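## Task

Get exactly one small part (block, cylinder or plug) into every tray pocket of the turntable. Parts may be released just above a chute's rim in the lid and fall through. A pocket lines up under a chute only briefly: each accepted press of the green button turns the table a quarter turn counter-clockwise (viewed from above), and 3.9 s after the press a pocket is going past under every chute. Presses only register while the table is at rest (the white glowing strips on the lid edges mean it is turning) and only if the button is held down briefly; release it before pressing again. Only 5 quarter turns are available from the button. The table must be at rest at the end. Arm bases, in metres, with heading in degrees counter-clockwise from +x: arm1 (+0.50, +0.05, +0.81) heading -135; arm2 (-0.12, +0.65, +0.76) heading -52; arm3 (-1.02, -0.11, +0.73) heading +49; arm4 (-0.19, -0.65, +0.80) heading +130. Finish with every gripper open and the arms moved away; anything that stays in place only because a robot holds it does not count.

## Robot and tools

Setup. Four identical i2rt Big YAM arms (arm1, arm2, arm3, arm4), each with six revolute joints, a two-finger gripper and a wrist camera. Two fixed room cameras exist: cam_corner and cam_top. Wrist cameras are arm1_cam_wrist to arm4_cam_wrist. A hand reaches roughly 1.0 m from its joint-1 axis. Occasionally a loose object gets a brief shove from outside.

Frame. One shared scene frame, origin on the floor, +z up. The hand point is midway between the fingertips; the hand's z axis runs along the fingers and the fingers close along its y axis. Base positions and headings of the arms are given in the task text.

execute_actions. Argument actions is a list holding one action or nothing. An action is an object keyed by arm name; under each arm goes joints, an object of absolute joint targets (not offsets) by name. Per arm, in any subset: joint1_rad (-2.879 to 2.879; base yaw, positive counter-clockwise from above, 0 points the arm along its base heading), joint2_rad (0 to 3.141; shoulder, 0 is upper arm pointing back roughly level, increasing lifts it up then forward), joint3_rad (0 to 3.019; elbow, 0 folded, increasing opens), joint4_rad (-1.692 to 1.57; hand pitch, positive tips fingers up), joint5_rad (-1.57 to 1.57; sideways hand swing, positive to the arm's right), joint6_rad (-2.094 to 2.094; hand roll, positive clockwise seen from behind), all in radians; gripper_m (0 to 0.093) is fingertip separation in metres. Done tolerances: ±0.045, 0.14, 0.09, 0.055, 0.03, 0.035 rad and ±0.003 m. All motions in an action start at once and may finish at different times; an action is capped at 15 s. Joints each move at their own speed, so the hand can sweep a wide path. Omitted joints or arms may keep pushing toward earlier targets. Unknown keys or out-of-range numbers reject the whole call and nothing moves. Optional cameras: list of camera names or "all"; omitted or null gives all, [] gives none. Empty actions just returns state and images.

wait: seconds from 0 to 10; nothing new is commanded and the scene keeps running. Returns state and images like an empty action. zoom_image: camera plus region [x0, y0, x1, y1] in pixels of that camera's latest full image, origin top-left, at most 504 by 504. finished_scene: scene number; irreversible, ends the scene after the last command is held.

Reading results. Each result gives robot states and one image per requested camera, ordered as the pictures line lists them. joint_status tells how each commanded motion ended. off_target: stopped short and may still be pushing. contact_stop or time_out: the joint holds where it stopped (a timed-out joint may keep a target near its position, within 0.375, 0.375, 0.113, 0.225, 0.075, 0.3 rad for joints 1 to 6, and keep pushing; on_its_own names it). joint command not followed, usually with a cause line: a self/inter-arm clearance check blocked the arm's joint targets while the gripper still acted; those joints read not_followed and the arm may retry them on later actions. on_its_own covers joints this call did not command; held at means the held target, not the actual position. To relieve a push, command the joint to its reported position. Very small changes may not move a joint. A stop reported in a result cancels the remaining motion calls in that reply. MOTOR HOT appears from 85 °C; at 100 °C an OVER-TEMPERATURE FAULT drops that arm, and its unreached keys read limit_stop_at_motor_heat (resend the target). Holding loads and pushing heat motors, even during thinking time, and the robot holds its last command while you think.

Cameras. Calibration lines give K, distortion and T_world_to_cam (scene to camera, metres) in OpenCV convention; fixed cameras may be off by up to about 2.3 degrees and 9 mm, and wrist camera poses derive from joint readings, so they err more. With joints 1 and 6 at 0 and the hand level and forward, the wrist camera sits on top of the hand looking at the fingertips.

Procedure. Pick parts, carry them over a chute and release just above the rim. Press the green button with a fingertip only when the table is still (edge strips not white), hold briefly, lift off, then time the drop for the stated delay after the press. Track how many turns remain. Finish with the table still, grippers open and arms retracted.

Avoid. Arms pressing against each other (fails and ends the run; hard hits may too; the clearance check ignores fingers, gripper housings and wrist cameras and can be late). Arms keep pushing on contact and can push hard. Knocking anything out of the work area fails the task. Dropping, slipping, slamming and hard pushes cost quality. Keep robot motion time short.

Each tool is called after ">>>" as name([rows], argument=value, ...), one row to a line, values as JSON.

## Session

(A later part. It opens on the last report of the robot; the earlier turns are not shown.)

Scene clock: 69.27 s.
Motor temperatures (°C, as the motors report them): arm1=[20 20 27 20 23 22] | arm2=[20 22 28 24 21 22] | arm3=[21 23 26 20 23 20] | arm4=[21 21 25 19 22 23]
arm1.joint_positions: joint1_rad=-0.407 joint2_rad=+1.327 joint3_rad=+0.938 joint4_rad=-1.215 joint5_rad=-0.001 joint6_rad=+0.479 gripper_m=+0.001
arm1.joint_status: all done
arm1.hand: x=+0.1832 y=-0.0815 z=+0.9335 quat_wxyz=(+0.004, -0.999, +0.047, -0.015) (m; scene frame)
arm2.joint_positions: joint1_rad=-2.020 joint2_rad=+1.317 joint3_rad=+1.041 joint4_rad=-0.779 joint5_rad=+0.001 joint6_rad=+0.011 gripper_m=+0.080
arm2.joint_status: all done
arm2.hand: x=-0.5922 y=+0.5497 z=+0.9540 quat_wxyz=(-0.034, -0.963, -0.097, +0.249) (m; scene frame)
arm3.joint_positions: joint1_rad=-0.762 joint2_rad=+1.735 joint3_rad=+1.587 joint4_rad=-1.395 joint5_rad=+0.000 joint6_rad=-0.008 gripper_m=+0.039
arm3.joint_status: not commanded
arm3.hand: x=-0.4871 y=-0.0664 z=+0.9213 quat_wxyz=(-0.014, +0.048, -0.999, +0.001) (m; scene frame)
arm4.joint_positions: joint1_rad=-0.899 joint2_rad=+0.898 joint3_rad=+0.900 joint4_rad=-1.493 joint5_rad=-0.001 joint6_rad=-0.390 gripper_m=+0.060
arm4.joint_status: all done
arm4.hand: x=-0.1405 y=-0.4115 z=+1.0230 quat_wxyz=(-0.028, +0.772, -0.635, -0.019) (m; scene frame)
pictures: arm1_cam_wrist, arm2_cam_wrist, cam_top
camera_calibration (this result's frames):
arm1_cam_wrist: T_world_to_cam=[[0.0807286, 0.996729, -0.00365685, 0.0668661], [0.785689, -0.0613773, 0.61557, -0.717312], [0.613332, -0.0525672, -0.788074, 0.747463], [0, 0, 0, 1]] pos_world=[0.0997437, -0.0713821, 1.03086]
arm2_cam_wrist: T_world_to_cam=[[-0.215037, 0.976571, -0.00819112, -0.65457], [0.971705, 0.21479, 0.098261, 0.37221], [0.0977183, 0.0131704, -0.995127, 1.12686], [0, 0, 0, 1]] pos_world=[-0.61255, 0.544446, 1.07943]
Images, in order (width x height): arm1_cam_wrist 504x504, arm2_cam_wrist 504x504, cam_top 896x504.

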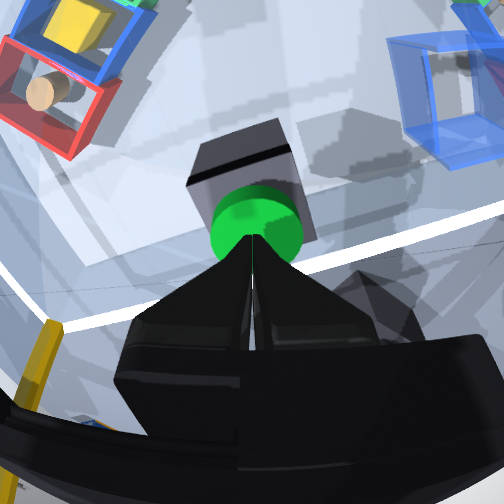

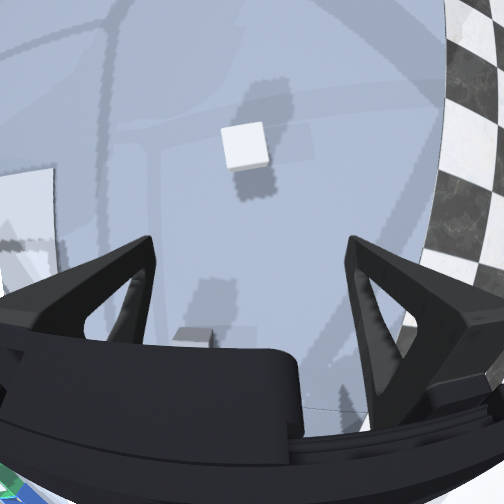

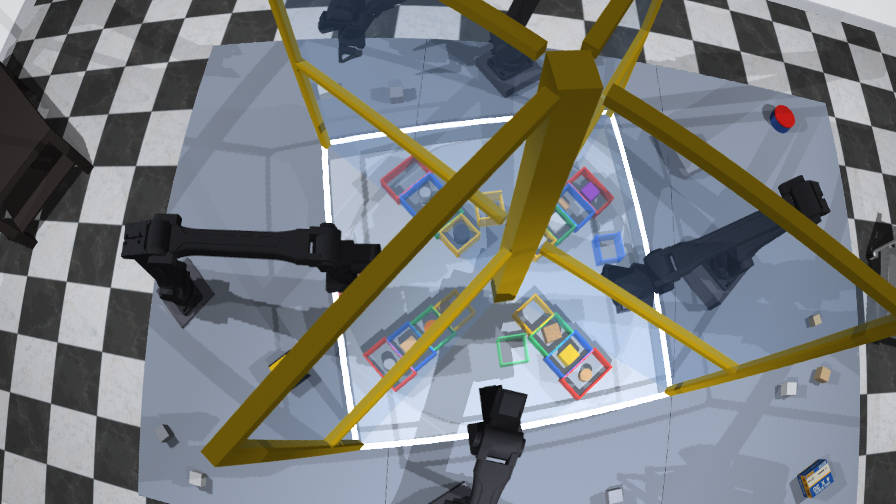

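>>> wait(seconds=0.3)

>>> execute_actions([
  {"arm1": {"joints": {"joint2_rad": 1.44}}, "arm2": {"joints": {"joint1_rad": -2.058, "joint2_rad": 1.71, "joint3_rad": 1.1, "joint4_rad": -0.39, "joint5_rad": -0.14, "joint6_rad": -0.27, "gripper_m": 0.09}}},
], cameras=["arm2_cam_wrist", "cam_top"])

>>> wait(seconds=2.68)

>>> execute_actions([
  {"arm1": {"joints": {"joint2_rad": 1.318}}, "arm3": {"joints": {"gripper_m": 0.065}}, "arm2": {"joints": {"joint2_rad": 1.82, "joint4_rad": -0.29}}},
], cameras=["arm2_cam_wrist", "arm3_cam_wrist"])

Scene clock: 70.97 s.
Motor temperatures (°C, as the motors report them): arm1=[20 20 27 20 23 22] | arm2=[20 22 28 24 21 22] | arm3=[21 23 26 20 23 20] | arm4=[21 21 25 19 22 23]
arm1.joint_positions: joint1_rad=-0.407 joint2_rad=+1.327 joint3_rad=+0.938 joint4_rad=-1.215 joint5_rad=-0.001 joint6_rad=+0.479 gripper_m=+0.001
arm1.joint_status: all done
arm1.hand: x=+0.1832 y=-0.0815 z=+0.9335 quat_wxyz=(+0.004, -0.999, +0.047, -0.015) (m; scene frame)
arm2.joint_positions: joint1_rad=-2.020 joint2_rad=+1.317 joint3_rad=+1.041 joint4_rad=-0.779 joint5_rad=+0.001 joint6_rad=+0.011 gripper_m=+0.080
arm2.joint_status: all done
arm2.hand: x=-0.5922 y=+0.5497 z=+0.9540 quat_wxyz=(-0.034, -0.963, -0.097, +0.249) (m; scene frame)
arm3.joint_positions: joint1_rad=-0.762 joint2_rad=+1.735 joint3_rad=+1.587 joint4_rad=-1.395 joint5_rad=+0.000 joint6_rad=-0.008 gripper_m=+0.039
arm3.joint_status: not commanded
arm3.hand: x=-0.4871 y=-0.0664 z=+0.9213 quat_wxyz=(-0.014, +0.048, -0.999, +0.001) (m; scene frame)
arm4.joint_positions: joint1_rad=-0.899 joint2_rad=+0.898 joint3_rad=+0.900 joint4_rad=-1.493 joint5_rad=-0.001 joint6_rad=-0.390 gripper_m=+0.060
arm4.joint_status: all done
arm4.hand: x=-0.1405 y=-0.4115 z=+1.0230 quat_wxyz=(-0.028, +0.772, -0.635, -0.019) (m; scene frame)
wait: 0.30 s; at rest from the start
pictures: arm1_cam_wrist, arm2_cam_wrist, arm3_cam_wrist, arm4_cam_wrist, cam_corner, cam_top
camera_calibration (this result's frames):
arm1_cam_wrist: T_world_to_cam=[[0.0807286, 0.996729, -0.00365685, 0.0668661], [0.785689, -0.0613773, 0.61557, -0.717312], [0.613332, -0.0525672, -0.788074, 0.747463], [0, 0, 0, 1]] pos_world=[0.0997437, -0.0713821, 1.03086]
arm2_cam_wrist: T_world_to_cam=[[-0.215037, 0.976571, -0.00819112, -0.65457], [0.971705, 0.21479, 0.098261, 0.37221], [0.0977183, 0.0131704, -0.995127, 1.12686], [0, 0, 0, 1]] pos_world=[-0.61255, 0.544446, 1.07943]
arm3_cam_wrist: T_world_to_cam=[[0.0851481, -0.996149, 0.0209096, -0.0442392], [-0.828914, -0.0591776, 0.556237, -0.91499], [-0.552858, -0.0646948, -0.83076, 0.615669], [0, 0, 0, 1]] pos_world=[-0.414303, -0.0583851, 1.02135]
arm4_cam_wrist: T_world_to_cam=[[0.982531, 0.185497, 0.0149379, 0.197668], [0.149141, -0.832879, 0.532982, -0.861169], [0.111308, -0.521443, -0.845995, 0.79042], [0, 0, 0, 1]] pos_world=[-0.15376, -0.341757, 1.12473]
Images, in order (width x height): arm1_cam_wrist 504x504, arm2_cam_wrist 504x504, arm3_cam_wrist 504x504, arm4_cam_wrist 504x504, cam_corner 896x504, cam_top 896x504.

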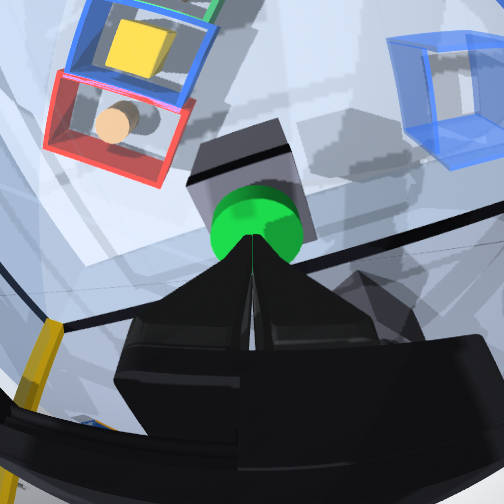

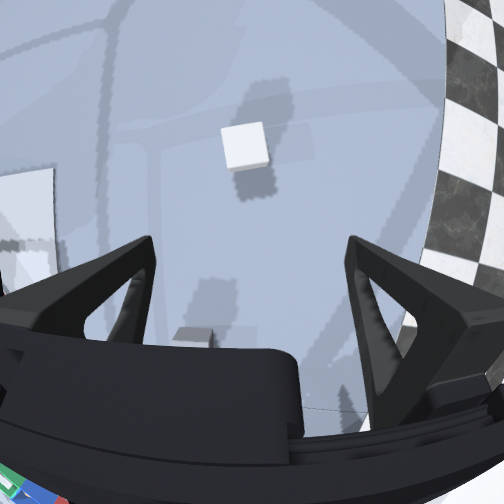

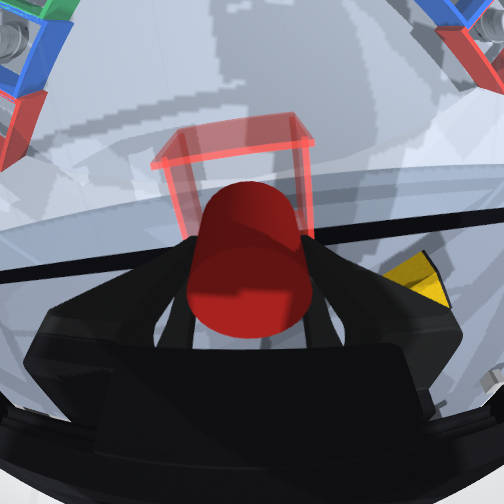

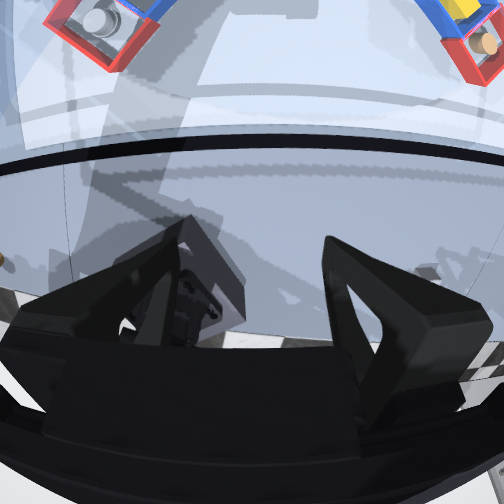

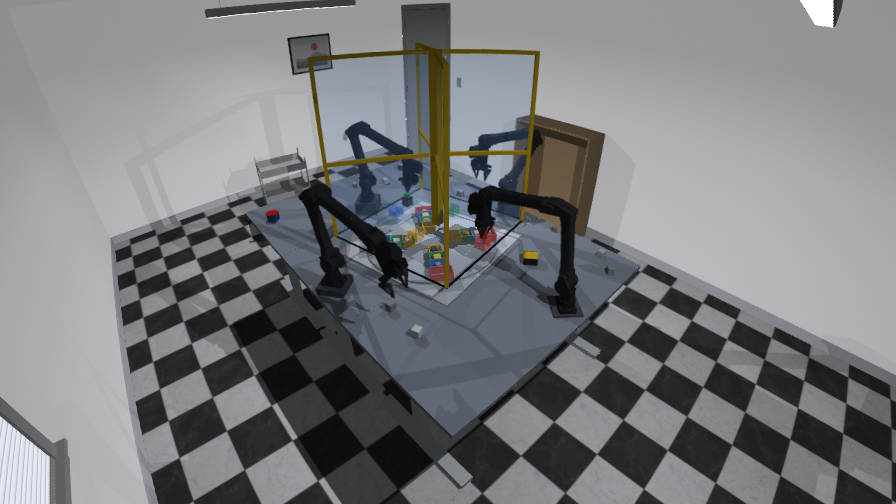

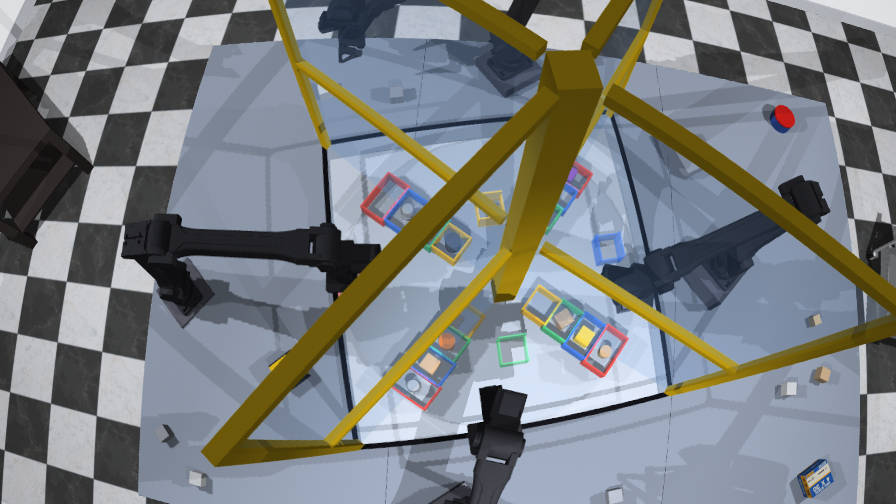

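Scene clock: 72.23 s.
Motor temperatures (°C, as the motors report them): arm1=[20 20 27 20 23 22] | arm2=[20 22 29 24 21 22] | arm3=[21 23 26 20 23 20] | arm4=[21 21 25 19 22 23]
arm1.joint_positions: joint1_rad=-0.407 joint2_rad=+1.391 joint3_rad=+0.953 joint4_rad=-1.222 joint5_rad=-0.001 joint6_rad=+0.479 gripper_m=+0.001
arm1.joint_status: all done
arm1.hand: x=+0.1802 y=-0.0827 z=+0.9180 quat_wxyz=(+0.016, -0.998, +0.047, -0.041) (m; scene frame)
arm2.joint_positions: joint1_rad=-2.056 joint2_rad=+1.718 joint3_rad=+1.062 joint4_rad=-0.405 joint5_rad=-0.137 joint6_rad=-0.254 gripper_m=+0.090
arm2.joint_status: all done
arm2.hand: x=-0.6734 y=+0.5264 z=+0.8060 quat_wxyz=(-0.063, -0.940, -0.223, +0.250) (m; scene frame)
arm3.joint_positions: joint1_rad=-0.762 joint2_rad=+1.735 joint3_rad=+1.587 joint4_rad=-1.395 joint5_rad=+0.000 joint6_rad=-0.008 gripper_m=+0.039
arm3.joint_status: not commanded
arm3.hand: x=-0.4871 y=-0.0664 z=+0.9213 quat_wxyz=(-0.014, +0.048, -0.999, +0.001) (m; scene frame)
arm4.joint_positions: joint1_rad=-0.899 joint2_rad=+0.898 joint3_rad=+0.900 joint4_rad=-1.493 joint5_rad=-0.001 joint6_rad=-0.390 gripper_m=+0.060
arm4.joint_status: not commanded
arm4.hand: x=-0.1405 y=-0.4115 z=+1.0230 quat_wxyz=(-0.028, +0.772, -0.635, -0.019) (m; scene frame)
pictures: arm2_cam_wrist, cam_top
camera_calibration (this result's frames):
arm2_cam_wrist: T_world_to_cam=[[-0.460643, 0.887583, 0.00208649, -0.777337], [0.88444, 0.458812, 0.0851895, 0.29403], [0.0746555, 0.0410874, -0.996363, 0.958605], [0, 0, 0, 1]] pos_world=[-0.689692, 0.51566, 0.931691]
Images, in order (width x height): arm2_cam_wrist 504x504, cam_top 896x504.

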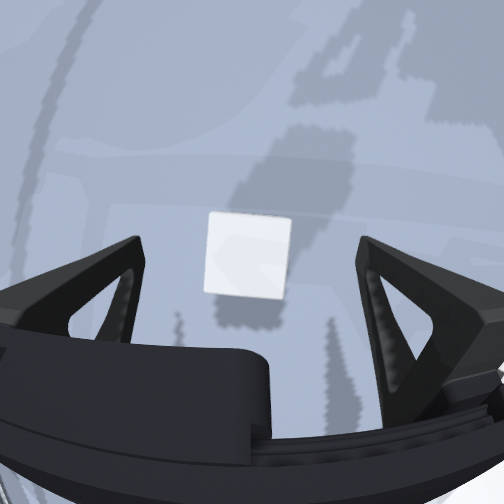

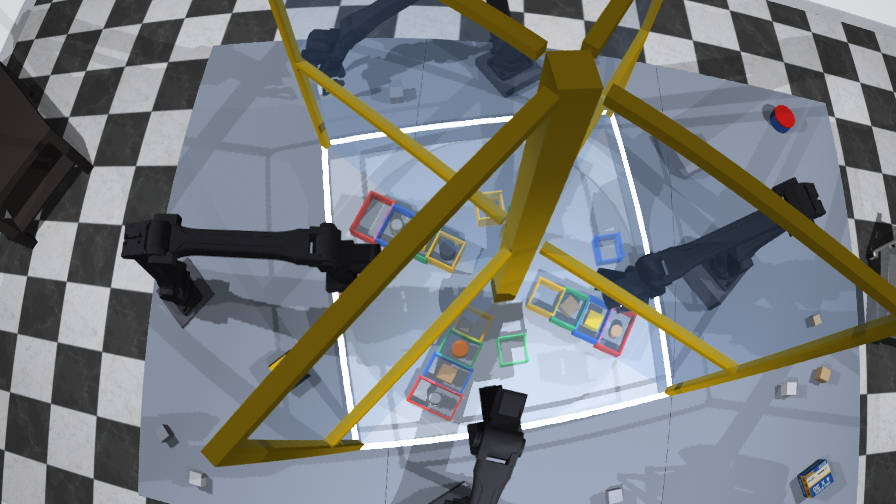

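Scene clock: 74.93 s.
Motor temperatures (°C, as the motors report them): arm1=[20 20 27 20 23 22] | arm2=[20 22 29 24 21 22] | arm3=[21 23 26 20 23 20] | arm4=[21 21 25 19 22 23]
arm1.joint_positions: joint1_rad=-0.407 joint2_rad=+1.391 joint3_rad=+0.953 joint4_rad=-1.222 joint5_rad=-0.001 joint6_rad=+0.479 gripper_m=+0.001
arm1.joint_status: all done
arm1.hand: x=+0.1802 y=-0.0827 z=+0.9180 quat_wxyz=(+0.016, -0.998, +0.047, -0.041) (m; scene frame)
arm2.joint_positions: joint1_rad=-2.056 joint2_rad=+1.718 joint3_rad=+1.062 joint4_rad=-0.405 joint5_rad=-0.137 joint6_rad=-0.255 gripper_m=+0.090
arm2.joint_status: all done
arm2.hand: x=-0.6734 y=+0.5264 z=+0.8060 quat_wxyz=(-0.063, -0.940, -0.223, +0.250) (m; scene frame)
arm3.joint_positions: joint1_rad=-0.762 joint2_rad=+1.735 joint3_rad=+1.587 joint4_rad=-1.395 joint5_rad=+0.000 joint6_rad=-0.008 gripper_m=+0.039
arm3.joint_status: not commanded
arm3.hand: x=-0.4871 y=-0.0664 z=+0.9213 quat_wxyz=(-0.014, +0.048, -0.999, +0.001) (m; scene frame)
arm4.joint_positions: joint1_rad=-0.899 joint2_rad=+0.898 joint3_rad=+0.900 joint4_rad=-1.493 joint5_rad=-0.001 joint6_rad=-0.390 gripper_m=+0.060
arm4.joint_status: not commanded
arm4.hand: x=-0.1405 y=-0.4115 z=+1.0230 quat_wxyz=(-0.028, +0.772, -0.635, -0.019) (m; scene frame)
wait: 2.70 s; at rest by 0.27 s
pictures: arm1_cam_wrist, arm2_cam_wrist, arm3_cam_wrist, arm4_cam_wrist, cam_corner, cam_top
camera_calibration (this result's frames):
arm1_cam_wrist: T_world_to_cam=[[0.0800013, 0.996555, 0.0218656, 0.0449342], [0.752801, -0.0747825, 0.653987, -0.735949], [0.653369, -0.0358593, -0.75619, 0.701885], [0, 0, 0, 1]] pos_world=[0.0918383, -0.0746464, 1.01108]
arm2_cam_wrist: T_world_to_cam=[[-0.46123, 0.887277, 0.00246656, -0.777877], [0.884151, 0.459368, 0.0851888, 0.293544], [0.074453, 0.0414724, -0.996362, 0.958265], [0, 0, 0, 1]] pos_world=[-0.689663, 0.515607, 0.931691]
arm3_cam_wrist: T_world_to_cam=[[0.0851481, -0.996149, 0.0209096, -0.0442392], [-0.828914, -0.0591776, 0.556237, -0.91499], [-0.552858, -0.0646948, -0.83076, 0.615669], [0, 0, 0, 1]] pos_world=[-0.414303, -0.0583851, 1.02135]
arm4_cam_wrist: T_world_to_cam=[[0.982531, 0.185497, 0.0149379, 0.197668], [0.149141, -0.832879, 0.532982, -0.861169], [0.111308, -0.521443, -0.845995, 0.79042], [0, 0, 0, 1]] pos_world=[-0.15376, -0.341757, 1.12473]
Images, in order (width x height): arm1_cam_wrist 504x504, arm2_cam_wrist 504x504, arm3_cam_wrist 504x504, arm4_cam_wrist 504x504, cam_corner 896x504, cam_top 896x504.

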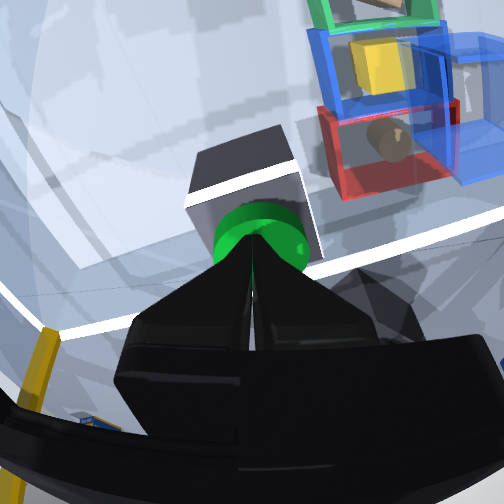

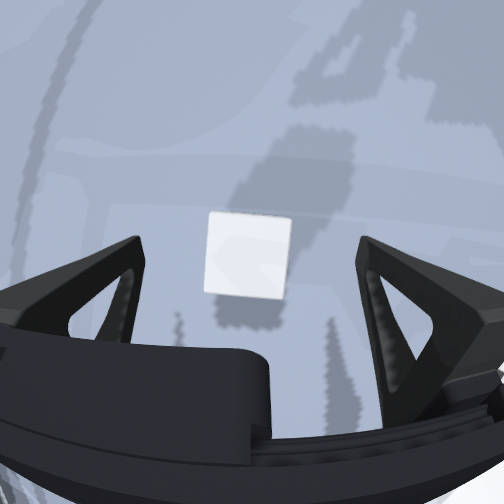

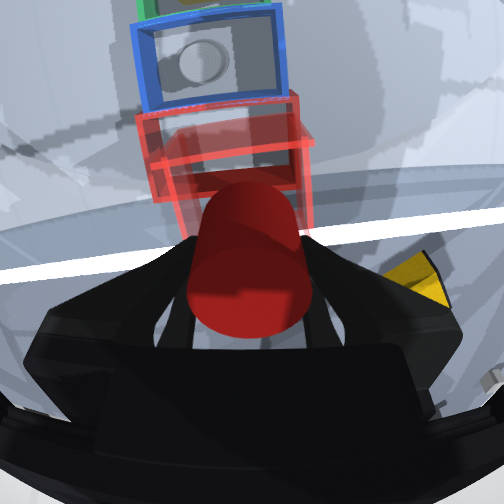

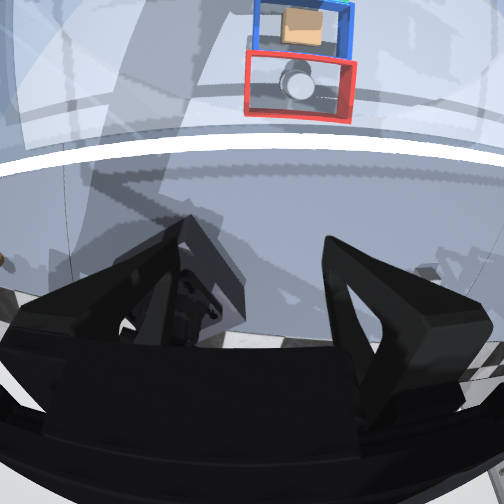

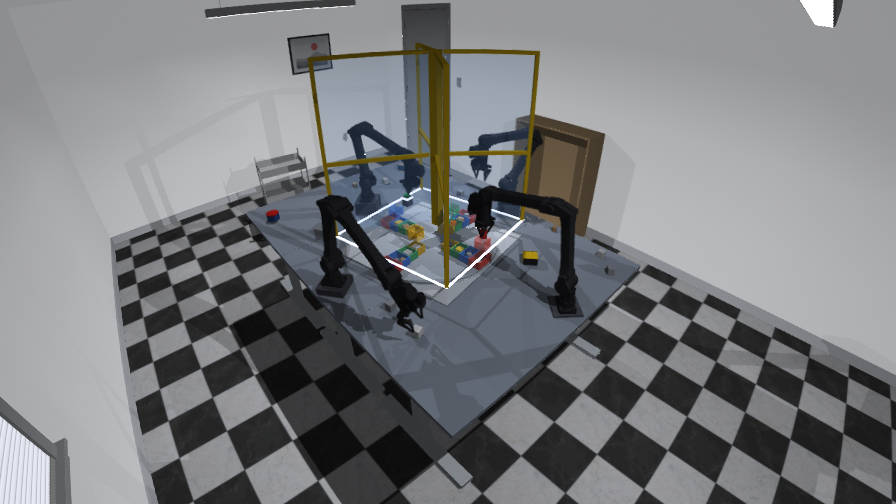

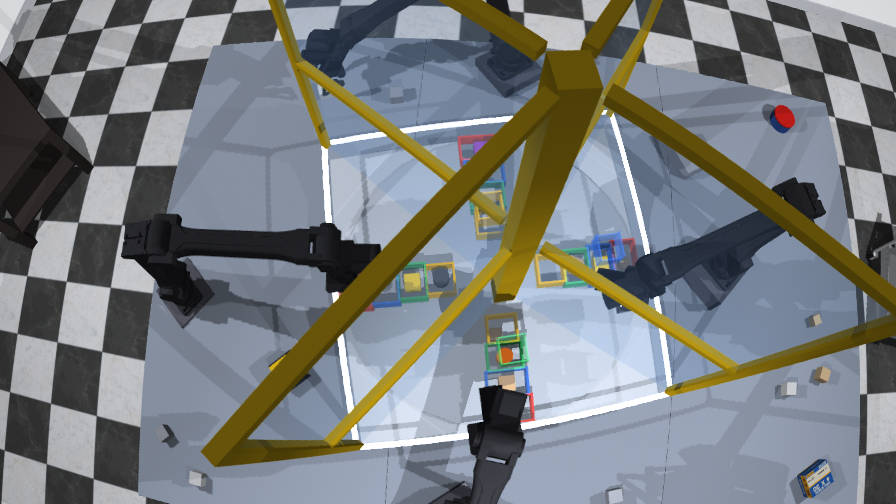

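Scene clock: 75.87 s.
Motor temperatures (°C, as the motors report them): arm1=[20 20 27 20 23 22] | arm2=[20 22 29 24 21 22] | arm3=[21 23 26 20 23 20] | arm4=[21 21 25 19 22 23]
arm1.joint_positions: joint1_rad=-0.407 joint2_rad=+1.326 joint3_rad=+0.945 joint4_rad=-1.222 joint5_rad=-0.001 joint6_rad=+0.479 gripper_m=+0.001
arm1.joint_status: all done
arm1.hand: x=+0.1822 y=-0.0818 z=+0.9364 quat_wxyz=(+0.004, -0.999, +0.047, -0.015) (m; scene frame)
arm2.joint_positions: joint1_rad=-2.056 joint2_rad=+1.816 joint3_rad=+1.062 joint4_rad=-0.304 joint5_rad=-0.138 joint6_rad=-0.255 gripper_m=+0.090
arm2.joint_status: all done
arm2.hand: x=-0.6847 y=+0.5238 z=+0.7647 quat_wxyz=(-0.063, -0.939, -0.224, +0.252) (m; scene frame)
arm3.joint_positions: joint1_rad=-0.762 joint2_rad=+1.735 joint3_rad=+1.587 joint4_rad=-1.395 joint5_rad=+0.000 joint6_rad=-0.008 gripper_m=+0.065
arm3.joint_status: all done
arm3.hand: x=-0.4871 y=-0.0664 z=+0.9213 quat_wxyz=(-0.014, +0.048, -0.999, +0.001) (m; scene frame)
arm4.joint_positions: joint1_rad=-0.899 joint2_rad=+0.898 joint3_rad=+0.900 joint4_rad=-1.493 joint5_rad=-0.001 joint6_rad=-0.390 gripper_m=+0.060
arm4.joint_status: not commanded
arm4.hand: x=-0.1405 y=-0.4115 z=+1.0230 quat_wxyz=(-0.028, +0.772, -0.635, -0.019) (m; scene frame)
pictures: arm2_cam_wrist, arm3_cam_wrist
camera_calibration (this result's frames):
arm2_cam_wrist: T_world_to_cam=[[-0.461329, 0.887222, 0.00349779, -0.781471], [0.884462, 0.459576, 0.0807295, 0.311789], [0.0700175, 0.0403365, -0.99673, 0.915945], [0, 0, 0, 1]] pos_world=[-0.700414, 0.513102, 0.890512]
arm3_cam_wrist: T_world_to_cam=[[0.0851481, -0.996149, 0.0209096, -0.0442392], [-0.828914, -0.0591776, 0.556237, -0.91499], [-0.552858, -0.0646948, -0.83076, 0.615669], [0, 0, 0, 1]] pos_world=[-0.414303, -0.0583851, 1.02135]
Images, in order (width x height): arm2_cam_wrist 504x504, arm3_cam_wrist 504x504.

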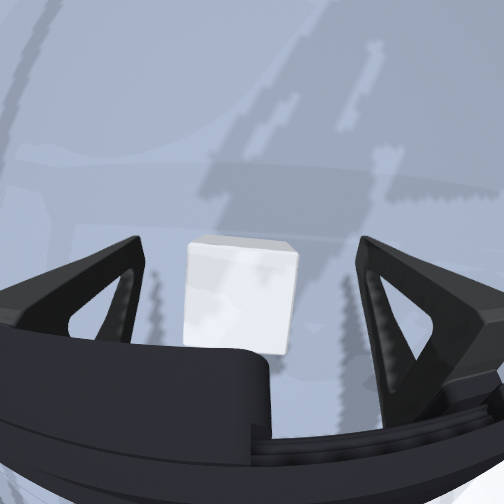

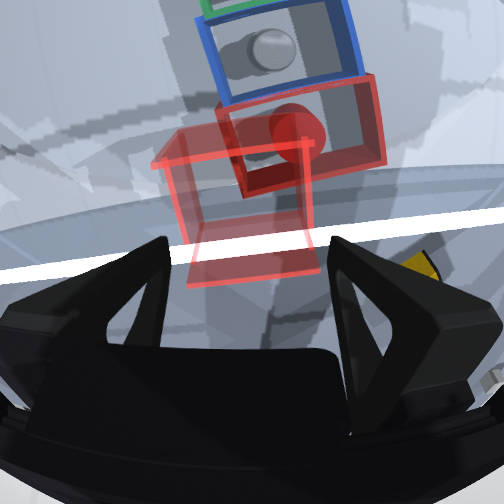

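>>> execute_actions([
  {"arm2": {"joints": {"joint3_rad": 1.03, "gripper_m": 0.03}}, "arm3": {"joints": {"joint2_rad": 1.55}}},
], cameras=["arm2_cam_wrist"])

Scene clock: 77.37 s.
Motor temperatures (°C, as the motors report them): arm1=[20 20 27 20 23 22] | arm2=[20 23 29 24 21 22] | arm3=[21 23 26 20 23 20] | arm4=[21 21 25 19 22 23]
arm1.joint_positions: joint1_rad=-0.407 joint2_rad=+1.326 joint3_rad=+0.945 joint4_rad=-1.222 joint5_rad=-0.001 joint6_rad=+0.479 gripper_m=+0.001
arm1.joint_status: not commanded
arm1.hand: x=+0.1822 y=-0.0818 z=+0.9364 quat_wxyz=(+0.004, -0.999, +0.047, -0.015) (m; scene frame)
arm2.joint_positions: joint1_rad=-2.056 joint2_rad=+1.815 joint3_rad=+1.054 joint4_rad=-0.298 joint5_rad=-0.139 joint6_rad=-0.257 gripper_m=+0.040
arm2.joint_status: gripper_m off_target (ended at +0.040, target +0.030); the others done
arm2.hand: x=-0.6820 y=+0.5240 z=+0.7625 quat_wxyz=(-0.063, -0.939, -0.225, +0.252) (m; scene frame)
arm3.joint_positions: joint1_rad=-0.762 joint2_rad=+1.532 joint3_rad=+1.587 joint4_rad=-1.393 joint5_rad=+0.000 joint6_rad=-0.008 gripper_m=+0.065
arm3.joint_status: all done
arm3.hand: x=-0.5094 y=-0.0681 z=+1.0236 quat_wxyz=(-0.116, +0.048, -0.992, -0.003) (m; scene frame)
arm4.joint_positions: joint1_rad=-0.899 joint2_rad=+0.898 joint3_rad=+0.900 joint4_rad=-1.493 joint5_rad=-0.001 joint6_rad=-0.390 gripper_m=+0.060
arm4.joint_status: not commanded
arm4.hand: x=-0.1405 y=-0.4115 z=+1.0230 quat_wxyz=(-0.028, +0.772, -0.635, -0.019) (m; scene frame)
pictures: arm2_cam_wrist
camera_calibration (this result's frames):
arm2_cam_wrist: T_world_to_cam=[[-0.463596, 0.886041, 0.00323915, -0.781177], [0.883193, 0.461807, 0.08188, 0.306528], [0.0710531, 0.04082, -0.996637, 0.913894], [0, 0, 0, 1]] pos_world=[-0.697809, 0.513292, 0.888252]
Images, in order (width x height): arm2_cam_wrist 504x504.

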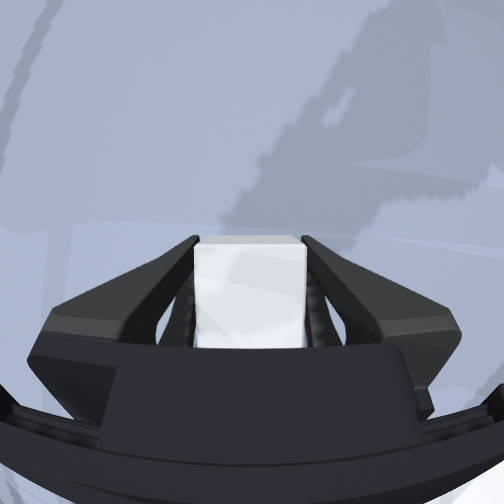

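>>> execute_actions([
  {"arm2": {"joints": {"joint1_rad": -1.85, "joint2_rad": 1.36, "joint3_rad": 1.165, "joint4_rad": -0.85}}, "arm3": {"joints": {"joint2_rad": 1.1, "joint3_rad": 1.15, "joint4_rad": -1.55}}},
], cameras=[])

>>> execute_actions([
  {"arm2": {"joints": {"joint1_rad": -0.775}}, "arm3": {"joints": {"joint2_rad": 0.85, "joint3_rad": 0.9}}},
], cameras=["arm2_cam_wrist"])

Scene clock: 79.50 s.
Motor temperatures (°C, as the motors report them): arm1=[20 20 27 20 23 22] | arm2=[20 23 29 24 21 22] | arm3=[21 23 26 20 23 20] | arm4=[21 21 25 19 22 23]
arm1.joint_positions: joint1_rad=-0.407 joint2_rad=+1.326 joint3_rad=+0.945 joint4_rad=-1.222 joint5_rad=-0.001 joint6_rad=+0.479 gripper_m=+0.001
arm1.joint_status: not commanded
arm1.hand: x=+0.1822 y=-0.0818 z=+0.9364 quat_wxyz=(+0.004, -0.999, +0.047, -0.015) (m; scene frame)
arm2.joint_positions: joint1_rad=-1.849 joint2_rad=+1.353 joint3_rad=+1.134 joint4_rad=-0.841 joint5_rad=-0.141 joint6_rad=-0.257 gripper_m=+0.040
arm2.joint_status: all done
arm2.hand: x=-0.5748 y=+0.4421 z=+0.9785 quat_wxyz=(-0.091, -0.911, -0.321, +0.244) (m; scene frame)
arm3.joint_positions: joint1_rad=-0.762 joint2_rad=+1.087 joint3_rad=+1.162 joint4_rad=-1.547 joint5_rad=+0.000 joint6_rad=-0.008 gripper_m=+0.065
arm3.joint_status: all done
arm3.hand: x=-0.7106 y=-0.0860 z=+1.0117 quat_wxyz=(-0.050, +0.048, -0.998, +0.000) (m; scene frame)
arm4.joint_positions: joint1_rad=-0.899 joint2_rad=+0.898 joint3_rad=+0.900 joint4_rad=-1.493 joint5_rad=-0.001 joint6_rad=-0.390 gripper_m=+0.060
arm4.joint_status: not commanded
arm4.hand: x=-0.1405 y=-0.4115 z=+1.0230 quat_wxyz=(-0.028, +0.772, -0.635, -0.019) (m; scene frame)
pictures: none
No camera images: the call's "cameras" was empty. Leave "cameras" out to get every camera's image.

Scene clock: 81.07 s.
Motor temperatures (°C, as the motors report them): arm1=[20 20 27 20 23 22] | arm2=[20 23 29 24 21 22] | arm3=[21 23 26 20 23 20] | arm4=[21 21 25 19 22 23]
arm1.joint_positions: joint1_rad=-0.407 joint2_rad=+1.326 joint3_rad=+0.945 joint4_rad=-1.222 joint5_rad=-0.001 joint6_rad=+0.479 gripper_m=+0.001
arm1.joint_status: not commanded
arm1.hand: x=+0.1822 y=-0.0818 z=+0.9364 quat_wxyz=(+0.004, -0.999, +0.047, -0.015) (m; scene frame)
arm2.joint_positions: joint1_rad=-0.770 joint2_rad=+1.353 joint3_rad=+1.134 joint4_rad=-0.841 joint5_rad=-0.141 joint6_rad=-0.257 gripper_m=+0.040
arm2.joint_status: all done
arm2.hand: x=-0.1510 y=+0.1542 z=+0.9858 quat_wxyz=(-0.206, -0.615, -0.742, +0.170) (m; scene frame)
arm3.joint_positions: joint1_rad=-0.762 joint2_rad=+0.840 joint3_rad=+0.914 joint4_rad=-1.548 joint5_rad=+0.000 joint6_rad=-0.008 gripper_m=+0.065
arm3.joint_status: all done
arm3.hand: x=-0.7966 y=-0.0937 z=+0.9717 quat_wxyz=(-0.049, +0.048, -0.998, +0.000) (m; scene frame)
arm4.joint_positions: joint1_rad=-0.899 joint2_rad=+0.898 joint3_rad=+0.900 joint4_rad=-1.493 joint5_rad=-0.001 joint6_rad=-0.390 gripper_m=+0.060
arm4.joint_status: not commanded
arm4.hand: x=-0.1405 y=-0.4115 z=+1.0230 quat_wxyz=(-0.028, +0.772, -0.635, -0.019) (m; scene frame)
pictures: arm2_cam_wrist
camera_calibration (this result's frames):
arm2_cam_wrist: T_world_to_cam=[[-0.980477, -0.196476, 0.00787403, -0.123718], [-0.195546, 0.978476, 0.0659258, -0.236837], [-0.0206574, 0.063099, -0.997793, 1.09765], [0, 0, 0, 1]] pos_world=[-0.144941, 0.138172, 1.11181]
Images, in order (width x height): arm2_cam_wrist 504x504.

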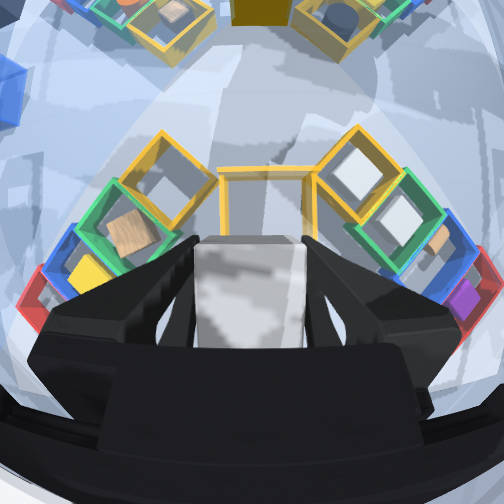

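>>> execute_actions([
  {"arm2": {"joints": {"joint1_rad": -0.785, "joint2_rad": 1.47, "joint4_rad": -0.7}}},
], cameras=["arm2_cam_wrist", "cam_top"])

Scene clock: 82.13 s.
Motor temperatures (°C, as the motors report them): arm1=[20 20 27 20 23 22] | arm2=[20 23 29 24 21 22] | arm3=[21 23 26 20 23 20] | arm4=[21 21 25 19 22 23]
arm1.joint_positions: joint1_rad=-0.407 joint2_rad=+1.326 joint3_rad=+0.945 joint4_rad=-1.222 joint5_rad=-0.001 joint6_rad=+0.479 gripper_m=+0.001
arm1.joint_status: not commanded
arm1.hand: x=+0.1822 y=-0.0818 z=+0.9364 quat_wxyz=(+0.004, -0.999, +0.047, -0.015) (m; scene frame)
arm2.joint_positions: joint1_rad=-0.778 joint2_rad=+1.478 joint3_rad=+1.134 joint4_rad=-0.717 joint5_rad=-0.141 joint6_rad=-0.257 gripper_m=+0.040
arm2.joint_status: all done
arm2.hand: x=-0.1584 y=+0.1195 z=+0.9386 quat_wxyz=(-0.205, -0.618, -0.740, +0.170) (m; scene frame)
arm3.joint_positions: joint1_rad=-0.762 joint2_rad=+0.840 joint3_rad=+0.914 joint4_rad=-1.548 joint5_rad=+0.000 joint6_rad=-0.008 gripper_m=+0.065
arm3.joint_status: not commanded
arm3.hand: x=-0.7966 y=-0.0937 z=+0.9717 quat_wxyz=(-0.049, +0.048, -0.998, +0.000) (m; scene frame)
arm4.joint_positions: joint1_rad=-0.899 joint2_rad=+0.898 joint3_rad=+0.900 joint4_rad=-1.493 joint5_rad=-0.001 joint6_rad=-0.390 gripper_m=+0.060
arm4.joint_status: not commanded
arm4.hand: x=-0.1405 y=-0.4115 z=+1.0230 quat_wxyz=(-0.028, +0.772, -0.635, -0.019) (m; scene frame)
pictures: arm2_cam_wrist, cam_top
camera_calibration (this result's frames):
arm2_cam_wrist: T_world_to_cam=[[-0.982018, -0.188644, 0.0073185, -0.13814], [-0.187735, 0.979902, 0.0674385, -0.201523], [-0.0198933, 0.0648519, -0.997697, 1.05248], [0, 0, 0, 1]] pos_world=[-0.152552, 0.103158, 1.06466]
Images, in order (width x height): arm2_cam_wrist 504x504, cam_top 896x504.

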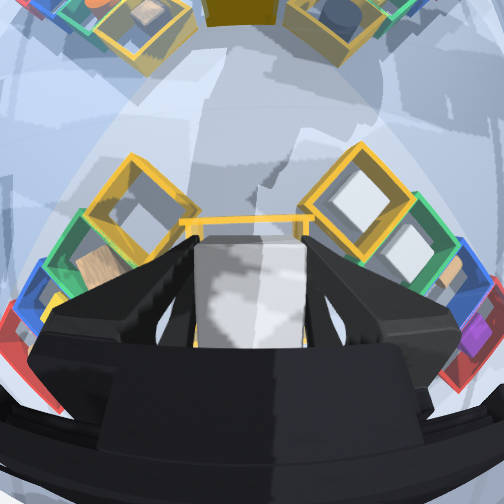

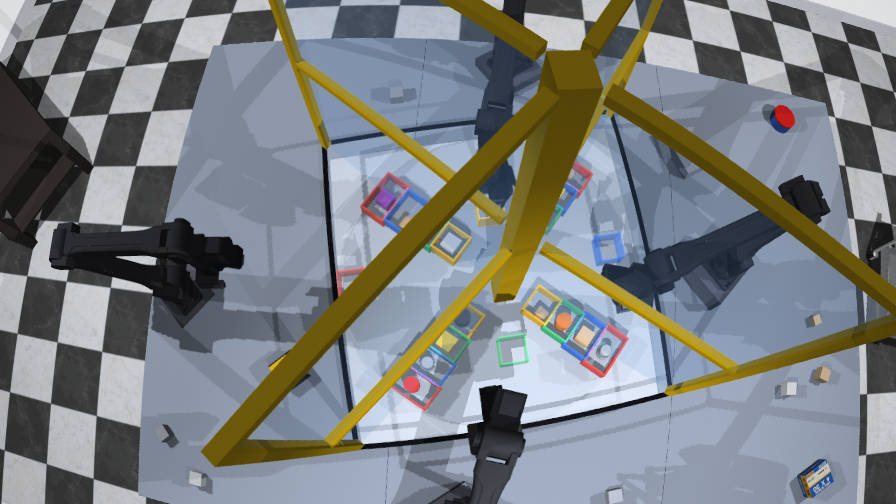

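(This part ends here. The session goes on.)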